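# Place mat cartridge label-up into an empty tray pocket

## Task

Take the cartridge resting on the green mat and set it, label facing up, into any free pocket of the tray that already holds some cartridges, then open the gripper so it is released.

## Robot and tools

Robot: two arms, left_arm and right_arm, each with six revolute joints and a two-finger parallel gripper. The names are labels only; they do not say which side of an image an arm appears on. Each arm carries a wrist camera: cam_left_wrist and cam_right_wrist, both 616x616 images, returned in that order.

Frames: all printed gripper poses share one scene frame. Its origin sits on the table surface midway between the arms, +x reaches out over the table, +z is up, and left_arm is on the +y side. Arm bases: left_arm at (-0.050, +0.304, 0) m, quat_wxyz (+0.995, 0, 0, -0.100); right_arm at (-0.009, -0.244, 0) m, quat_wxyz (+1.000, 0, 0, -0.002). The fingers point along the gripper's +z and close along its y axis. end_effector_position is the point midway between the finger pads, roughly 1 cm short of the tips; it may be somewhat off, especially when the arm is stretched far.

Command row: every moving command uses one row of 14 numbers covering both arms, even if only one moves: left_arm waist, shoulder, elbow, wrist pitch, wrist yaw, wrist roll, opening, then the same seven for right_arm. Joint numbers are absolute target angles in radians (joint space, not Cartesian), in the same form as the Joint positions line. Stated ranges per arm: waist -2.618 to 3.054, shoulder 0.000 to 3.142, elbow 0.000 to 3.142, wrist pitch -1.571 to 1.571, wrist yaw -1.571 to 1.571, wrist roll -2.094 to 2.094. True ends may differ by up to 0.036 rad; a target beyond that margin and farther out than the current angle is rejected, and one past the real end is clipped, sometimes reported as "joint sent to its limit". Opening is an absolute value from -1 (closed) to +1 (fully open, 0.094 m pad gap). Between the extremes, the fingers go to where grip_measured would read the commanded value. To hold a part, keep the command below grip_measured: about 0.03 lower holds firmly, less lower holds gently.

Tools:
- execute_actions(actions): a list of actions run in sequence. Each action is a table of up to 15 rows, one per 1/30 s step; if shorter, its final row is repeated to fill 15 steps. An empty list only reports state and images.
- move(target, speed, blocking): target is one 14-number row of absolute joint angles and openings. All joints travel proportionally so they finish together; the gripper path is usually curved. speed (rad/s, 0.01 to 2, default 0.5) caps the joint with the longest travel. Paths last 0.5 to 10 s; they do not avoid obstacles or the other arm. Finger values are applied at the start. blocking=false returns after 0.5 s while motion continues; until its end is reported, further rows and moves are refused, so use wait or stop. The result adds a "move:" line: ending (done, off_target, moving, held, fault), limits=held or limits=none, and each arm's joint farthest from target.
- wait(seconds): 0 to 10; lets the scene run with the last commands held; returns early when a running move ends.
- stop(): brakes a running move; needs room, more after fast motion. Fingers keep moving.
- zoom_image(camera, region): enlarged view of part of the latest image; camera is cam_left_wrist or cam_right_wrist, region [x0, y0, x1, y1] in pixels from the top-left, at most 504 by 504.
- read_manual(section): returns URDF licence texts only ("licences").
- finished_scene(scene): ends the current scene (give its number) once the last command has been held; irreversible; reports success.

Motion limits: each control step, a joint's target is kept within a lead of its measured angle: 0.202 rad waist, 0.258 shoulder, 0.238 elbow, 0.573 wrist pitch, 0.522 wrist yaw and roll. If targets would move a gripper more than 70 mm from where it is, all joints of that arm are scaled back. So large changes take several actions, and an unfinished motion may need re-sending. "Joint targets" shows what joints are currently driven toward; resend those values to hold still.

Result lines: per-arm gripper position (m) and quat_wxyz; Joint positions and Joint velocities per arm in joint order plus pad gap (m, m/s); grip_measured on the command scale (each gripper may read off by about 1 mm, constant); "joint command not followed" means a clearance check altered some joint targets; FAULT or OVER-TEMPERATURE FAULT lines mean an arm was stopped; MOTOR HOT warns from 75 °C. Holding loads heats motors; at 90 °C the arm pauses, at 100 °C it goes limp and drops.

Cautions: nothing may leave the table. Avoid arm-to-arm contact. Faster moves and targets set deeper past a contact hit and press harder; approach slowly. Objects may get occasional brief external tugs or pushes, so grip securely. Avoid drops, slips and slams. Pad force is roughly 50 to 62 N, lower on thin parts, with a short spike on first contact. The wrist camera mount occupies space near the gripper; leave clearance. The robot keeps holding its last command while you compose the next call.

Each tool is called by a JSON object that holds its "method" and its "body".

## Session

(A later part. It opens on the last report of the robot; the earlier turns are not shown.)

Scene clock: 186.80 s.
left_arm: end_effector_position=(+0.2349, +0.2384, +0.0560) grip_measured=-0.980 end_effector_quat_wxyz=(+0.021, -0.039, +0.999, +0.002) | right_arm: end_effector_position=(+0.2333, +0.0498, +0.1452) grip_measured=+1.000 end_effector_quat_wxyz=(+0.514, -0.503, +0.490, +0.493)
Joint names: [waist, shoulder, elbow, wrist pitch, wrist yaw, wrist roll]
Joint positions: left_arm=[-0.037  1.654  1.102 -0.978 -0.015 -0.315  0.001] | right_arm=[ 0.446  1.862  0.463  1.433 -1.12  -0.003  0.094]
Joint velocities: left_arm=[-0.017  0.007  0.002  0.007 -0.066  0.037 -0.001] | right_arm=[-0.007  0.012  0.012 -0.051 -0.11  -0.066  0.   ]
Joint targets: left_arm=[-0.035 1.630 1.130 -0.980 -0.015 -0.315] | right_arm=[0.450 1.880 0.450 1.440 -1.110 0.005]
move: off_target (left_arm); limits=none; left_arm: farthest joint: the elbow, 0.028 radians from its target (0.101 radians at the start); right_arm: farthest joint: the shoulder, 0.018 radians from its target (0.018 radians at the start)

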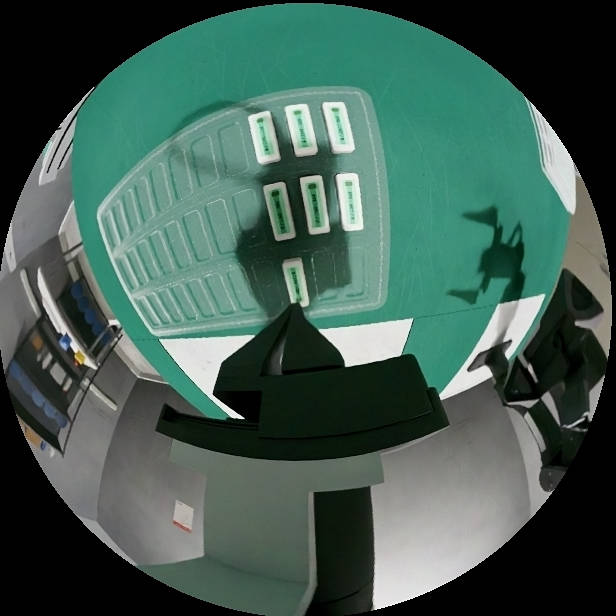

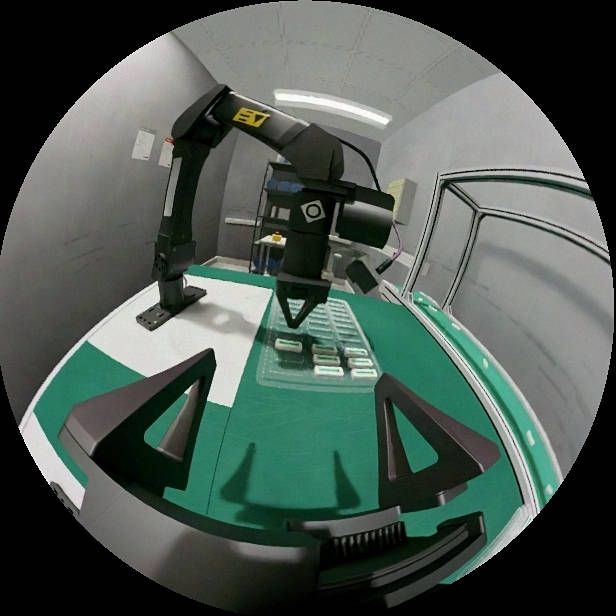

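{"method": "move", "body": {"target": [-0.086,1.563,0.92,-0.887,-0.015,-0.365,-1, 0.45,1.88,0.45,1.44,-1.11,0.005,1], "speed": 0.3}}

{"method": "move", "body": {"target": [-0.086,1.645,0.92,-0.875,-0.015,-0.365,-1, 0.45,1.88,0.45,1.44,-1.11,0.005,1], "speed": 0.1}}

{"method": "zoom_image", "body": {"camera": "cam_right_wrist", "region": [245, 310, 335, 380]}}

Scene clock: 198.73 s.
left_arm: end_effector_position=(+0.1961, +0.2365, +0.0292) grip_measured=-0.980 end_effector_quat_wxyz=(+0.000, -0.039, +0.999, +0.008) | right_arm: end_effector_position=(+0.2333, +0.0498, +0.1452) grip_measured=+1.000 end_effector_quat_wxyz=(+0.514, -0.503, +0.490, +0.493)
Joint names: [waist, shoulder, elbow, wrist pitch, wrist yaw, wrist roll]
Joint positions: left_arm=[-0.08   1.596  0.927 -0.906 -0.015 -0.358  0.001] | right_arm=[ 0.446  1.862  0.463  1.433 -1.12  -0.003  0.094]
Joint velocities: left_arm=[ 0.022 -0.007 -0.002 -0.051 -0.022 -0.037  0.   ] | right_arm=[-0.007 -0.002  0.007 -0.037 -0.022 -0.037  0.   ]
Joint targets: left_arm=[-0.086 1.563 0.920 -0.887 -0.015 -0.365] | right_arm=[0.450 1.880 0.450 1.440 -1.110 0.005]
move: off_target (left_arm); limits=none; left_arm: farthest joint: the shoulder, 0.033 radians from its target (0.091 radians at the start); right_arm: farthest joint: the shoulder, 0.018 radians from its target (0.018 radians at the start)

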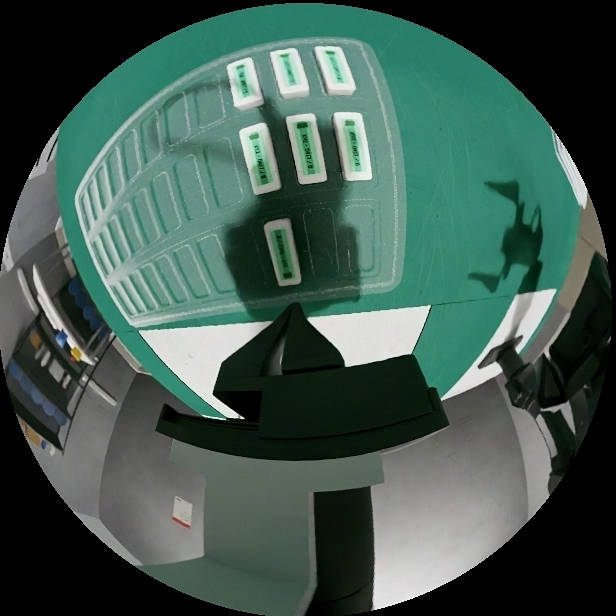

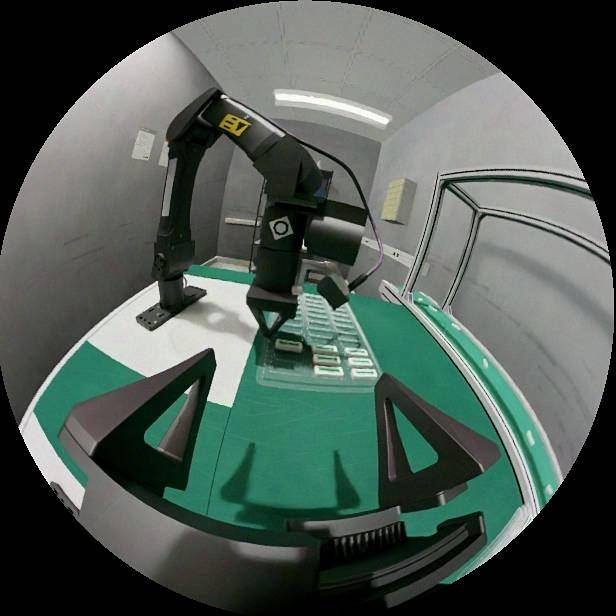

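Scene clock: 199.63 s.
left_arm: end_effector_position=(+0.1951, +0.2368, +0.0186) grip_measured=-0.980 end_effector_quat_wxyz=(-0.015, -0.039, +0.999, +0.013) | right_arm: end_effector_position=(+0.2333, +0.0498, +0.1452) grip_measured=+1.000 end_effector_quat_wxyz=(+0.514, -0.503, +0.490, +0.493)
Joint names: [waist, shoulder, elbow, wrist pitch, wrist yaw, wrist roll]
Joint positions: left_arm=[-0.08   1.641  0.927 -0.893 -0.015 -0.358  0.001] | right_arm=[ 0.446  1.862  0.463  1.433 -1.12  -0.003  0.094]
Joint velocities: left_arm=[-0.002 -0.032  0.002  0.022  0.022  0.007 -0.001] | right_arm=[ 0.002  0.002  0.002  0.007  0.007 -0.022  0.   ]
Joint targets: left_arm=[-0.086 1.645 0.920 -0.875 -0.015 -0.365] | right_arm=[0.450 1.880 0.450 1.440 -1.110 0.005]
move: done; limits=none; left_arm: farthest joint: the wrist pitch, 0.018 radians from its target (0.031 radians at the start); right_arm: farthest joint: the shoulder, 0.018 radians from its target (0.018 radians at the start)

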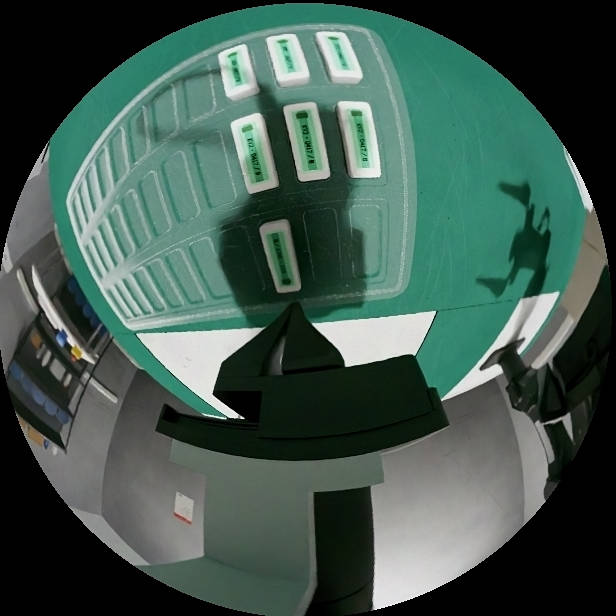

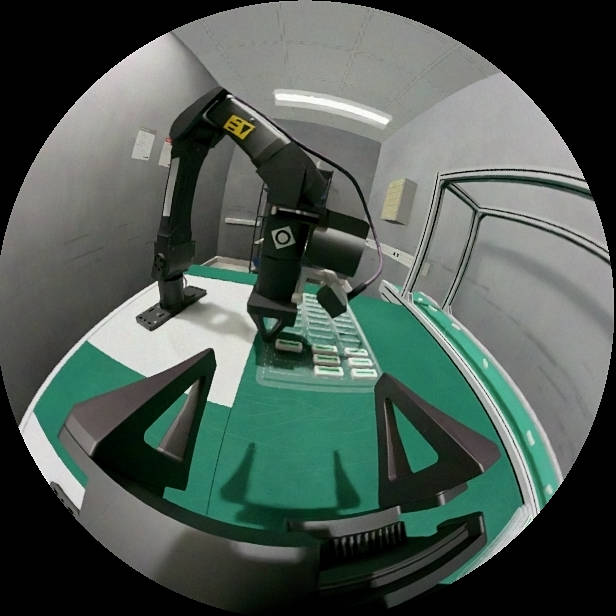

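Region (245, 310, 335, 380) of cam_right_wrist's 616x616 image, scaled by 5.600, with more detail than that image has.

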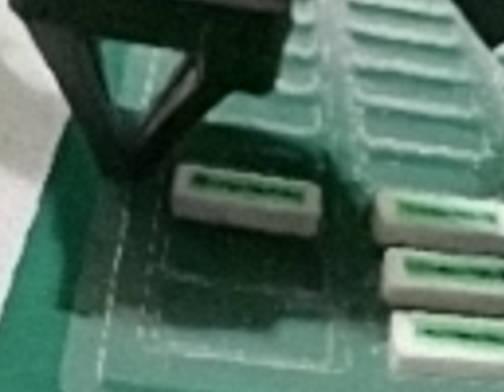

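{"method": "move", "body": {"target": [-0.086,1.66,0.92,-0.855,-0.035,-0.365,-1, 0.45,1.88,0.45,1.44,-1.11,0.005,1], "speed": 0.07}}

{"method": "move", "body": {"target": [-0.086,1.65,0.92,-0.82,-0.05,-0.365,-1, 0.45,1.88,0.45,1.44,-1.11,0.005,1], "speed": 0.05}}

{"method": "zoom_image", "body": {"camera": "cam_right_wrist", "region": [245, 310, 335, 380]}}

{"method": "zoom_image", "body": {"camera": "cam_left_wrist", "region": [220, 200, 350, 320]}}

Scene clock: 204.53 s.
left_arm: end_effector_position=(+0.1974, +0.2371, +0.0157) grip_measured=-0.980 end_effector_quat_wxyz=(-0.014, -0.039, +0.999, +0.015) | right_arm: end_effector_position=(+0.2333, +0.0498, +0.1452) grip_measured=+1.000 end_effector_quat_wxyz=(+0.514, -0.503, +0.490, +0.493)
Joint names: [waist, shoulder, elbow, wrist pitch, wrist yaw, wrist roll]
Joint positions: left_arm=[-0.08   1.653  0.927 -0.88  -0.02  -0.358  0.001] | right_arm=[ 0.446  1.862  0.463  1.433 -1.12  -0.003  0.094]
Joint velocities: left_arm=[-0.002 -0.007 -0.012 -0.037  0.037 -0.051 -0.   ] | right_arm=[-0.002 -0.022  0.012 -0.066 -0.007  0.037  0.   ]
Joint targets: left_arm=[-0.086 1.660 0.920 -0.855 -0.035 -0.365] | right_arm=[0.450 1.880 0.450 1.440 -1.110 0.005]
move: off_target (left_arm); limits=none; left_arm: farthest joint: the wrist pitch, 0.025 radians from its target (0.038 radians at the start); right_arm: farthest joint: the shoulder, 0.018 radians from its target (0.018 radians at the start)

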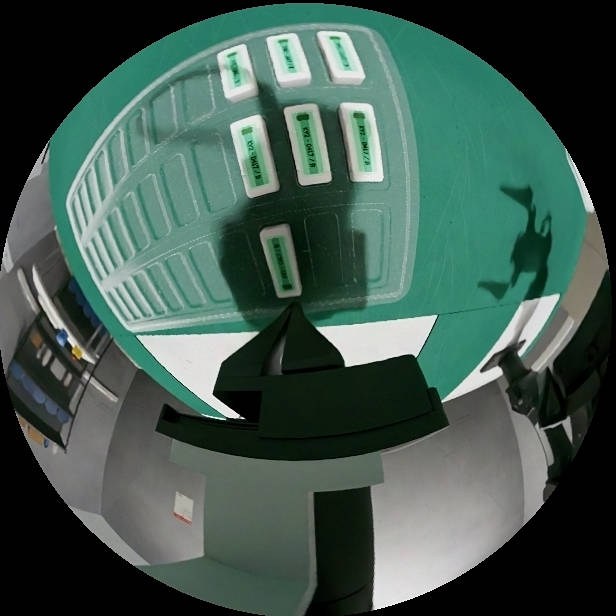

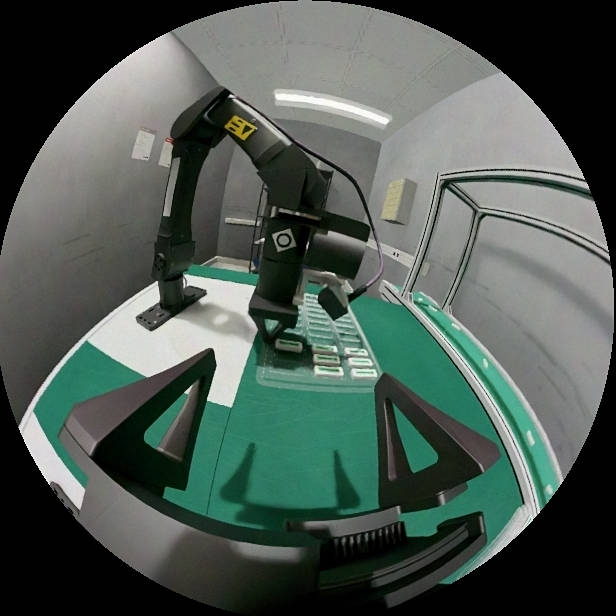

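Scene clock: 205.97 s.
left_arm: end_effector_position=(+0.1976, +0.2372, +0.0157) grip_measured=-0.980 end_effector_quat_wxyz=(-0.013, -0.039, +0.999, +0.015) | right_arm: end_effector_position=(+0.2333, +0.0498, +0.1452) grip_measured=+1.000 end_effector_quat_wxyz=(+0.514, -0.503, +0.490, +0.493)
Joint names: [waist, shoulder, elbow, wrist pitch, wrist yaw, wrist roll]
Joint positions: left_arm=[-0.08   1.653  0.927 -0.879 -0.02  -0.358  0.001] | right_arm=[ 0.446  1.862  0.463  1.433 -1.12  -0.003  0.094]
Joint velocities: left_arm=[ 0.012  0.007 -0.002  0.037  0.022 -0.066 -0.   ] | right_arm=[-0.007 -0.002 -0.017 -0.066  0.022 -0.007  0.   ]
Joint targets: left_arm=[-0.086 1.650 0.920 -0.820 -0.050 -0.365] | right_arm=[0.450 1.880 0.450 1.440 -1.110 0.005]
move: off_target (left_arm); limits=none; left_arm: farthest joint: the wrist pitch, 0.059 radians from its target (0.060 radians at the start); right_arm: farthest joint: the shoulder, 0.018 radians from its target (0.018 radians at the start)

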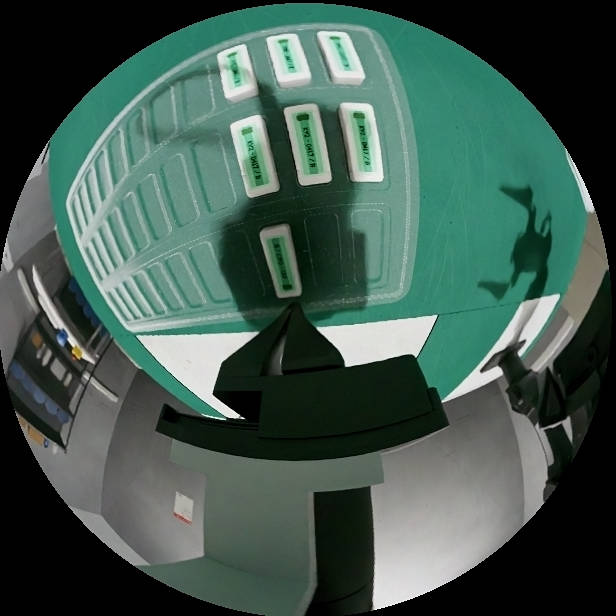

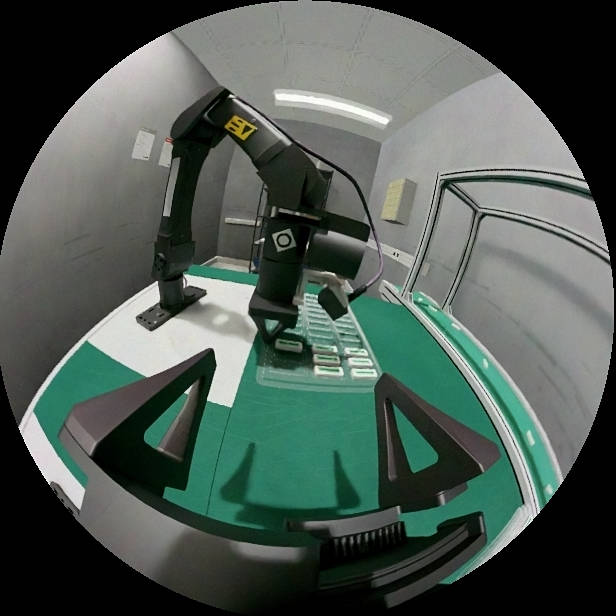

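Region (245, 310, 335, 380) of cam_right_wrist's 616x616 image, scaled by 5.600, with more detail than that image has.

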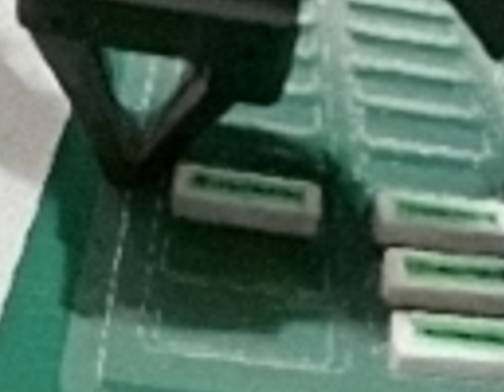

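Region (220, 200, 350, 320) of cam_left_wrist's 616x616 image, scaled by 3.877, with more detail than that image has; it fills the top 465 rows of this view, and the rest is white.

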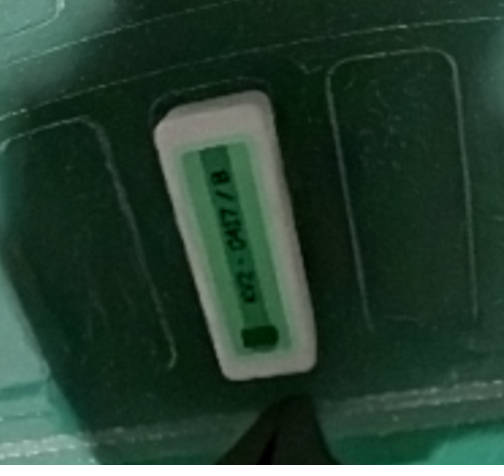

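{"method": "execute_actions", "body": {"actions": [[[-0.086,1.63,0.92,-0.865,-0.03,-0.365,-1, 0.45,1.88,0.45,1.44,-1.11,0.005,1],[-0.086,1.62,0.92,-0.865,-0.03,-0.365,-1, 0.45,1.88,0.45,1.44,-1.11,0.005,1],[-0.086,1.6,0.92,-0.865,-0.03,-0.365,-1, 0.45,1.88,0.45,1.44,-1.11,0.005,1],[-0.086,1.6,0.92,-0.865,-0.03,-0.365,-1, 0.45,1.88,0.45,1.44,-1.11,0.005,1],[-0.086,1.617,0.92,-0.865,-0.03,-0.365,-1, 0.45,1.88,0.45,1.44,-1.11,0.005,1]]]}}

Scene clock: 210.03 s.
left_arm: end_effector_position=(+0.1988, +0.2368, +0.0185) grip_measured=-0.980 end_effector_quat_wxyz=(-0.007, -0.039, +0.999, +0.013) | right_arm: end_effector_position=(+0.2333, +0.0498, +0.1452) grip_measured=+1.000 end_effector_quat_wxyz=(+0.514, -0.503, +0.490, +0.493)
Joint names: [waist, shoulder, elbow, wrist pitch, wrist yaw, wrist roll]
Joint positions: left_arm=[-0.08   1.641  0.927 -0.879 -0.02  -0.358  0.001] | right_arm=[ 0.446  1.862  0.463  1.433 -1.12  -0.003  0.094]
Joint velocities: left_arm=[-0.002  0.007 -0.007 -0.007 -0.022  0.007  0.001] | right_arm=[-0.002 -0.002 -0.002 -0.037 -0.037  0.037  0.   ]
Joint targets: left_arm=[-0.086 1.617 0.920 -0.865 -0.030 -0.365] | right_arm=[0.450 1.880 0.450 1.440 -1.110 0.005]

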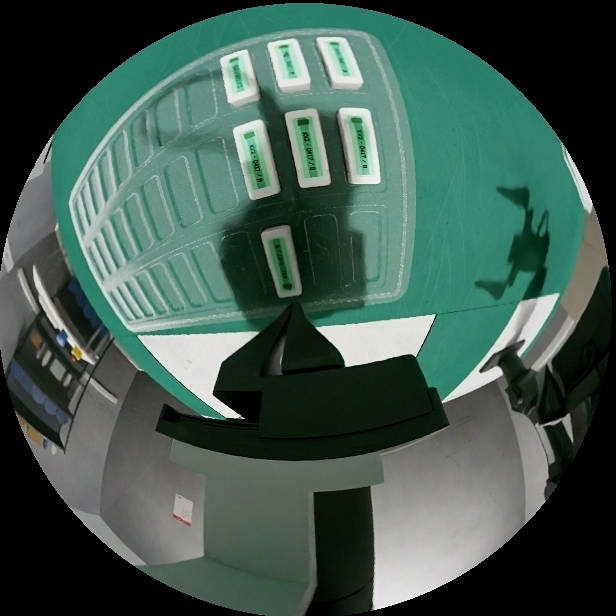

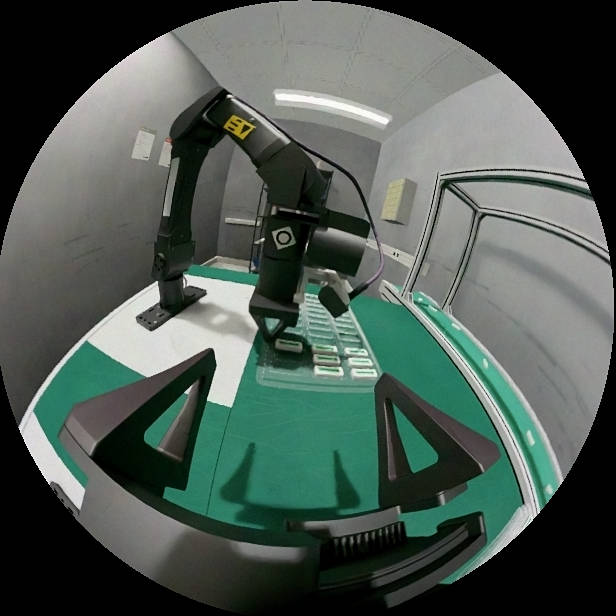

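{"method": "move", "body": {"target": [-0.086,1.63,0.92,-0.83,-0.045,-0.365,-1, 0.45,1.88,0.45,1.44,-1.11,0.005,1], "speed": 0.05}}

{"method": "zoom_image", "body": {"camera": "cam_right_wrist", "region": [265, 325, 335, 380]}}

{"method": "zoom_image", "body": {"camera": "cam_left_wrist", "region": [220, 200, 350, 320]}}

Scene clock: 213.57 s.
left_arm: end_effector_position=(+0.2063, +0.2368, +0.0185) grip_measured=-0.980 end_effector_quat_wxyz=(+0.008, -0.039, +0.999, +0.014) | right_arm: end_effector_position=(+0.2333, +0.0498, +0.1452) grip_measured=+1.000 end_effector_quat_wxyz=(+0.514, -0.503, +0.490, +0.493)
Joint names: [waist, shoulder, elbow, wrist pitch, wrist yaw, wrist roll]
Joint positions: left_arm=[-0.08   1.641  0.927 -0.85  -0.032 -0.358  0.001] | right_arm=[ 0.446  1.862  0.463  1.433 -1.12  -0.003  0.094]
Joint velocities: left_arm=[ 0.007 -0.002 -0.002  0.007  0.066 -0.037 -0.   ] | right_arm=[ 0.007 -0.007 -0.002  0.051 -0.007  0.022  0.   ]
Joint targets: left_arm=[-0.086 1.630 0.920 -0.830 -0.045 -0.365] | right_arm=[0.450 1.880 0.450 1.440 -1.110 0.005]
move: done; limits=none; left_arm: farthest joint: the wrist pitch, 0.020 radians from its target (0.049 radians at the start); right_arm: farthest joint: the shoulder, 0.018 radians from its target (0.018 radians at the start)

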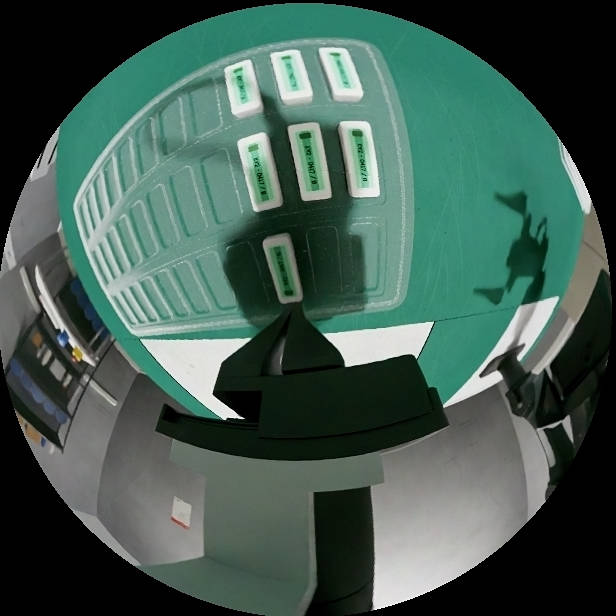

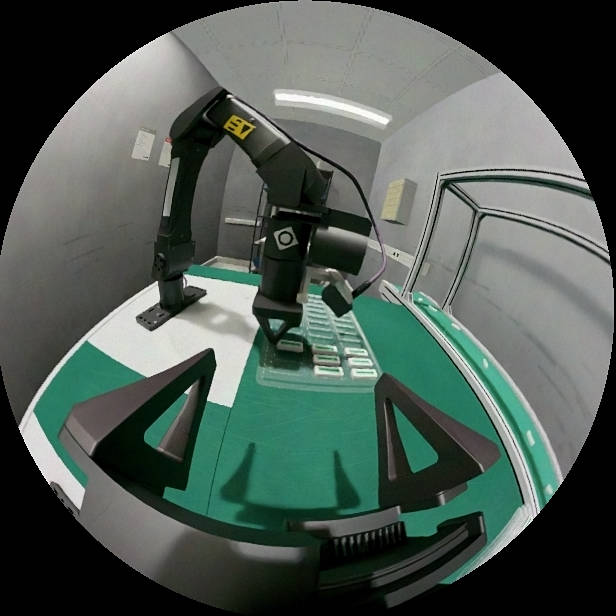

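Region (265, 325, 335, 380) of cam_right_wrist's 616x616 image, scaled by 7.200, with more detail than that image has; it fills the top 396 rows of this view, and the rest is white.

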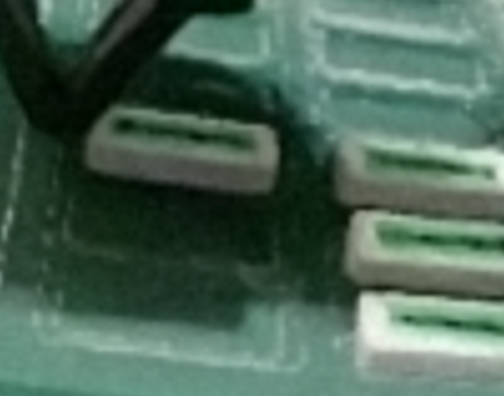

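Region (220, 200, 350, 320) of cam_left_wrist's 616x616 image, scaled by 3.877, with more detail than that image has; it fills the top 465 rows of this view, and the rest is white.

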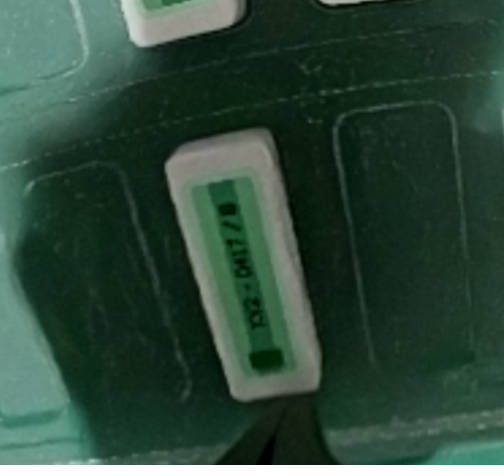

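At the far wall now; it's simply lengthwise clearance, so it's seated. Back off and lift.

{"method": "move", "body": {"target": [-0.086,1.63,0.92,-0.89,-0.03,-0.365,-1, 0.45,1.88,0.45,1.44,-1.11,0.005,1], "speed": 0.2}}

{"method": "move", "body": {"target": [-0.086,1.45,0.96,-1.0,-0.03,-0.365,0, 0.45,1.88,0.45,1.44,-1.11,0.005,1], "speed": 0.4}}

{"method": "zoom_image", "body": {"camera": "cam_right_wrist", "region": [265, 325, 335, 380]}}

Scene clock: 217.10 s.
left_arm: end_effector_position=(+0.1974, +0.2395, +0.0186) grip_measured=-0.980 end_effector_quat_wxyz=(-0.009, -0.039, +0.999, +0.020) | right_arm: end_effector_position=(+0.2333, +0.0498, +0.1452) grip_measured=+1.000 end_effector_quat_wxyz=(+0.514, -0.503, +0.490, +0.493)
Joint names: [waist, shoulder, elbow, wrist pitch, wrist yaw, wrist roll]
Joint positions: left_arm=[-0.08   1.641  0.927 -0.887 -0.033 -0.358  0.001] | right_arm=[ 0.446  1.862  0.463  1.433 -1.12  -0.003  0.094]
Joint velocities: left_arm=[-0.012 -0.007  0.002 -0.022 -0.022 -0.037 -0.   ] | right_arm=[ 0.007  0.002  0.002 -0.125 -0.007 -0.095  0.   ]
Joint targets: left_arm=[-0.086 1.630 0.920 -0.890 -0.030 -0.365] | right_arm=[0.450 1.880 0.450 1.440 -1.110 0.005]
move: done; limits=none; left_arm: farthest joint: the shoulder, 0.011 radians from its target (0.011 radians at the start); right_arm: farthest joint: the shoulder, 0.018 radians from its target (0.018 radians at the start)

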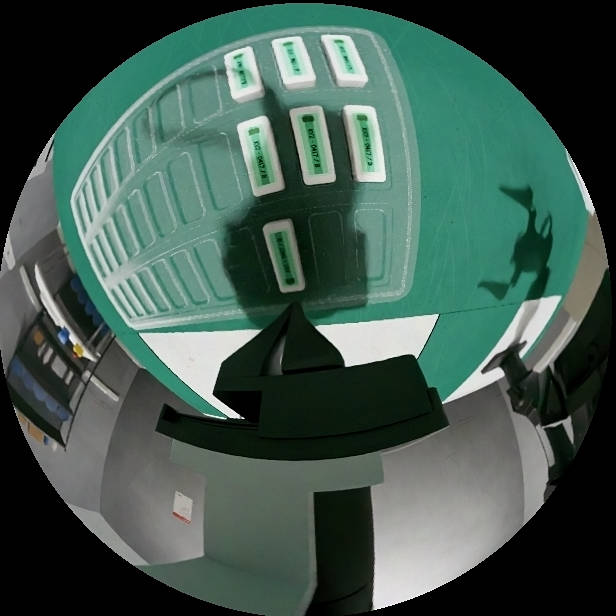

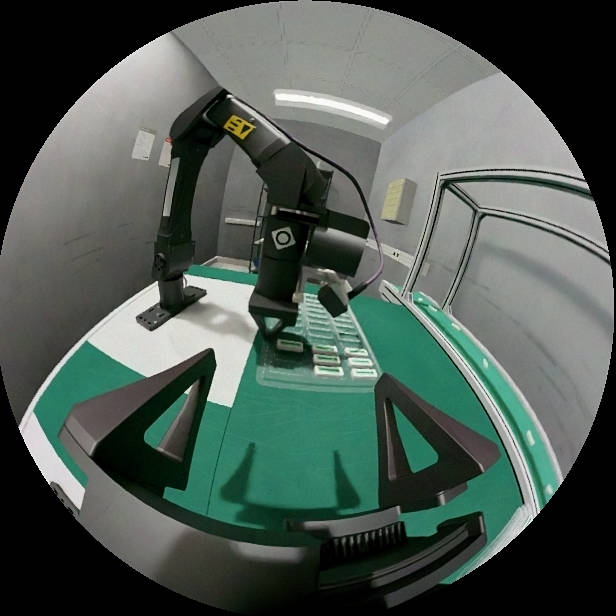

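Scene clock: 218.17 s.
left_arm: end_effector_position=(+0.1838, +0.2434, +0.0565) grip_measured=-0.003 end_effector_quat_wxyz=(+0.016, -0.039, +0.999, +0.012) | right_arm: end_effector_position=(+0.2333, +0.0498, +0.1452) grip_measured=+1.000 end_effector_quat_wxyz=(+0.514, -0.503, +0.490, +0.493)
Joint names: [waist, shoulder, elbow, wrist pitch, wrist yaw, wrist roll]
Joint positions: left_arm=[-0.08   1.476  0.927 -0.998 -0.033 -0.358  0.047] | right_arm=[ 0.446  1.862  0.463  1.433 -1.12  -0.003  0.094]
Joint velocities: left_arm=[-0.017  0.022 -0.012  0.022 -0.037 -0.066 -0.   ] | right_arm=[ 0.012 -0.002 -0.012 -0.007 -0.051 -0.007  0.   ]
Joint targets: left_arm=[-0.086 1.450 0.960 -1.000 -0.030 -0.365] | right_arm=[0.450 1.880 0.450 1.440 -1.110 0.005]
move: off_target (left_arm); limits=none; left_arm: farthest joint: the elbow, 0.033 radians from its target (0.033 radians at the start); right_arm: farthest joint: the shoulder, 0.018 radians from its target (0.018 radians at the start)

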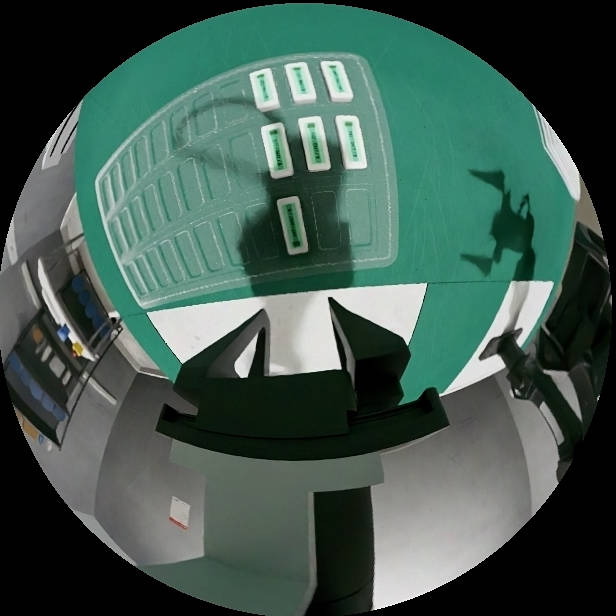

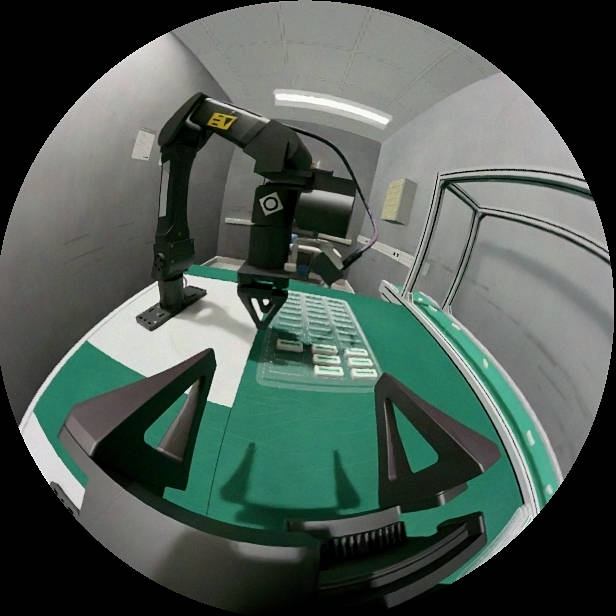

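Region (265, 325, 335, 380) of cam_right_wrist's 616x616 image, scaled by 7.200, with more detail than that image has; it fills the top 396 rows of this view, and the rest is white.

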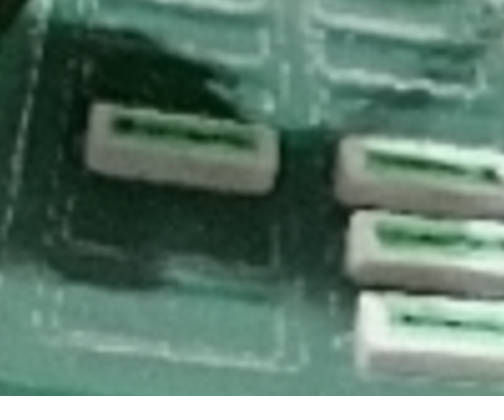

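{"method": "finished_scene", "body": {"scene": 1}}

The scene is finished: the task was done.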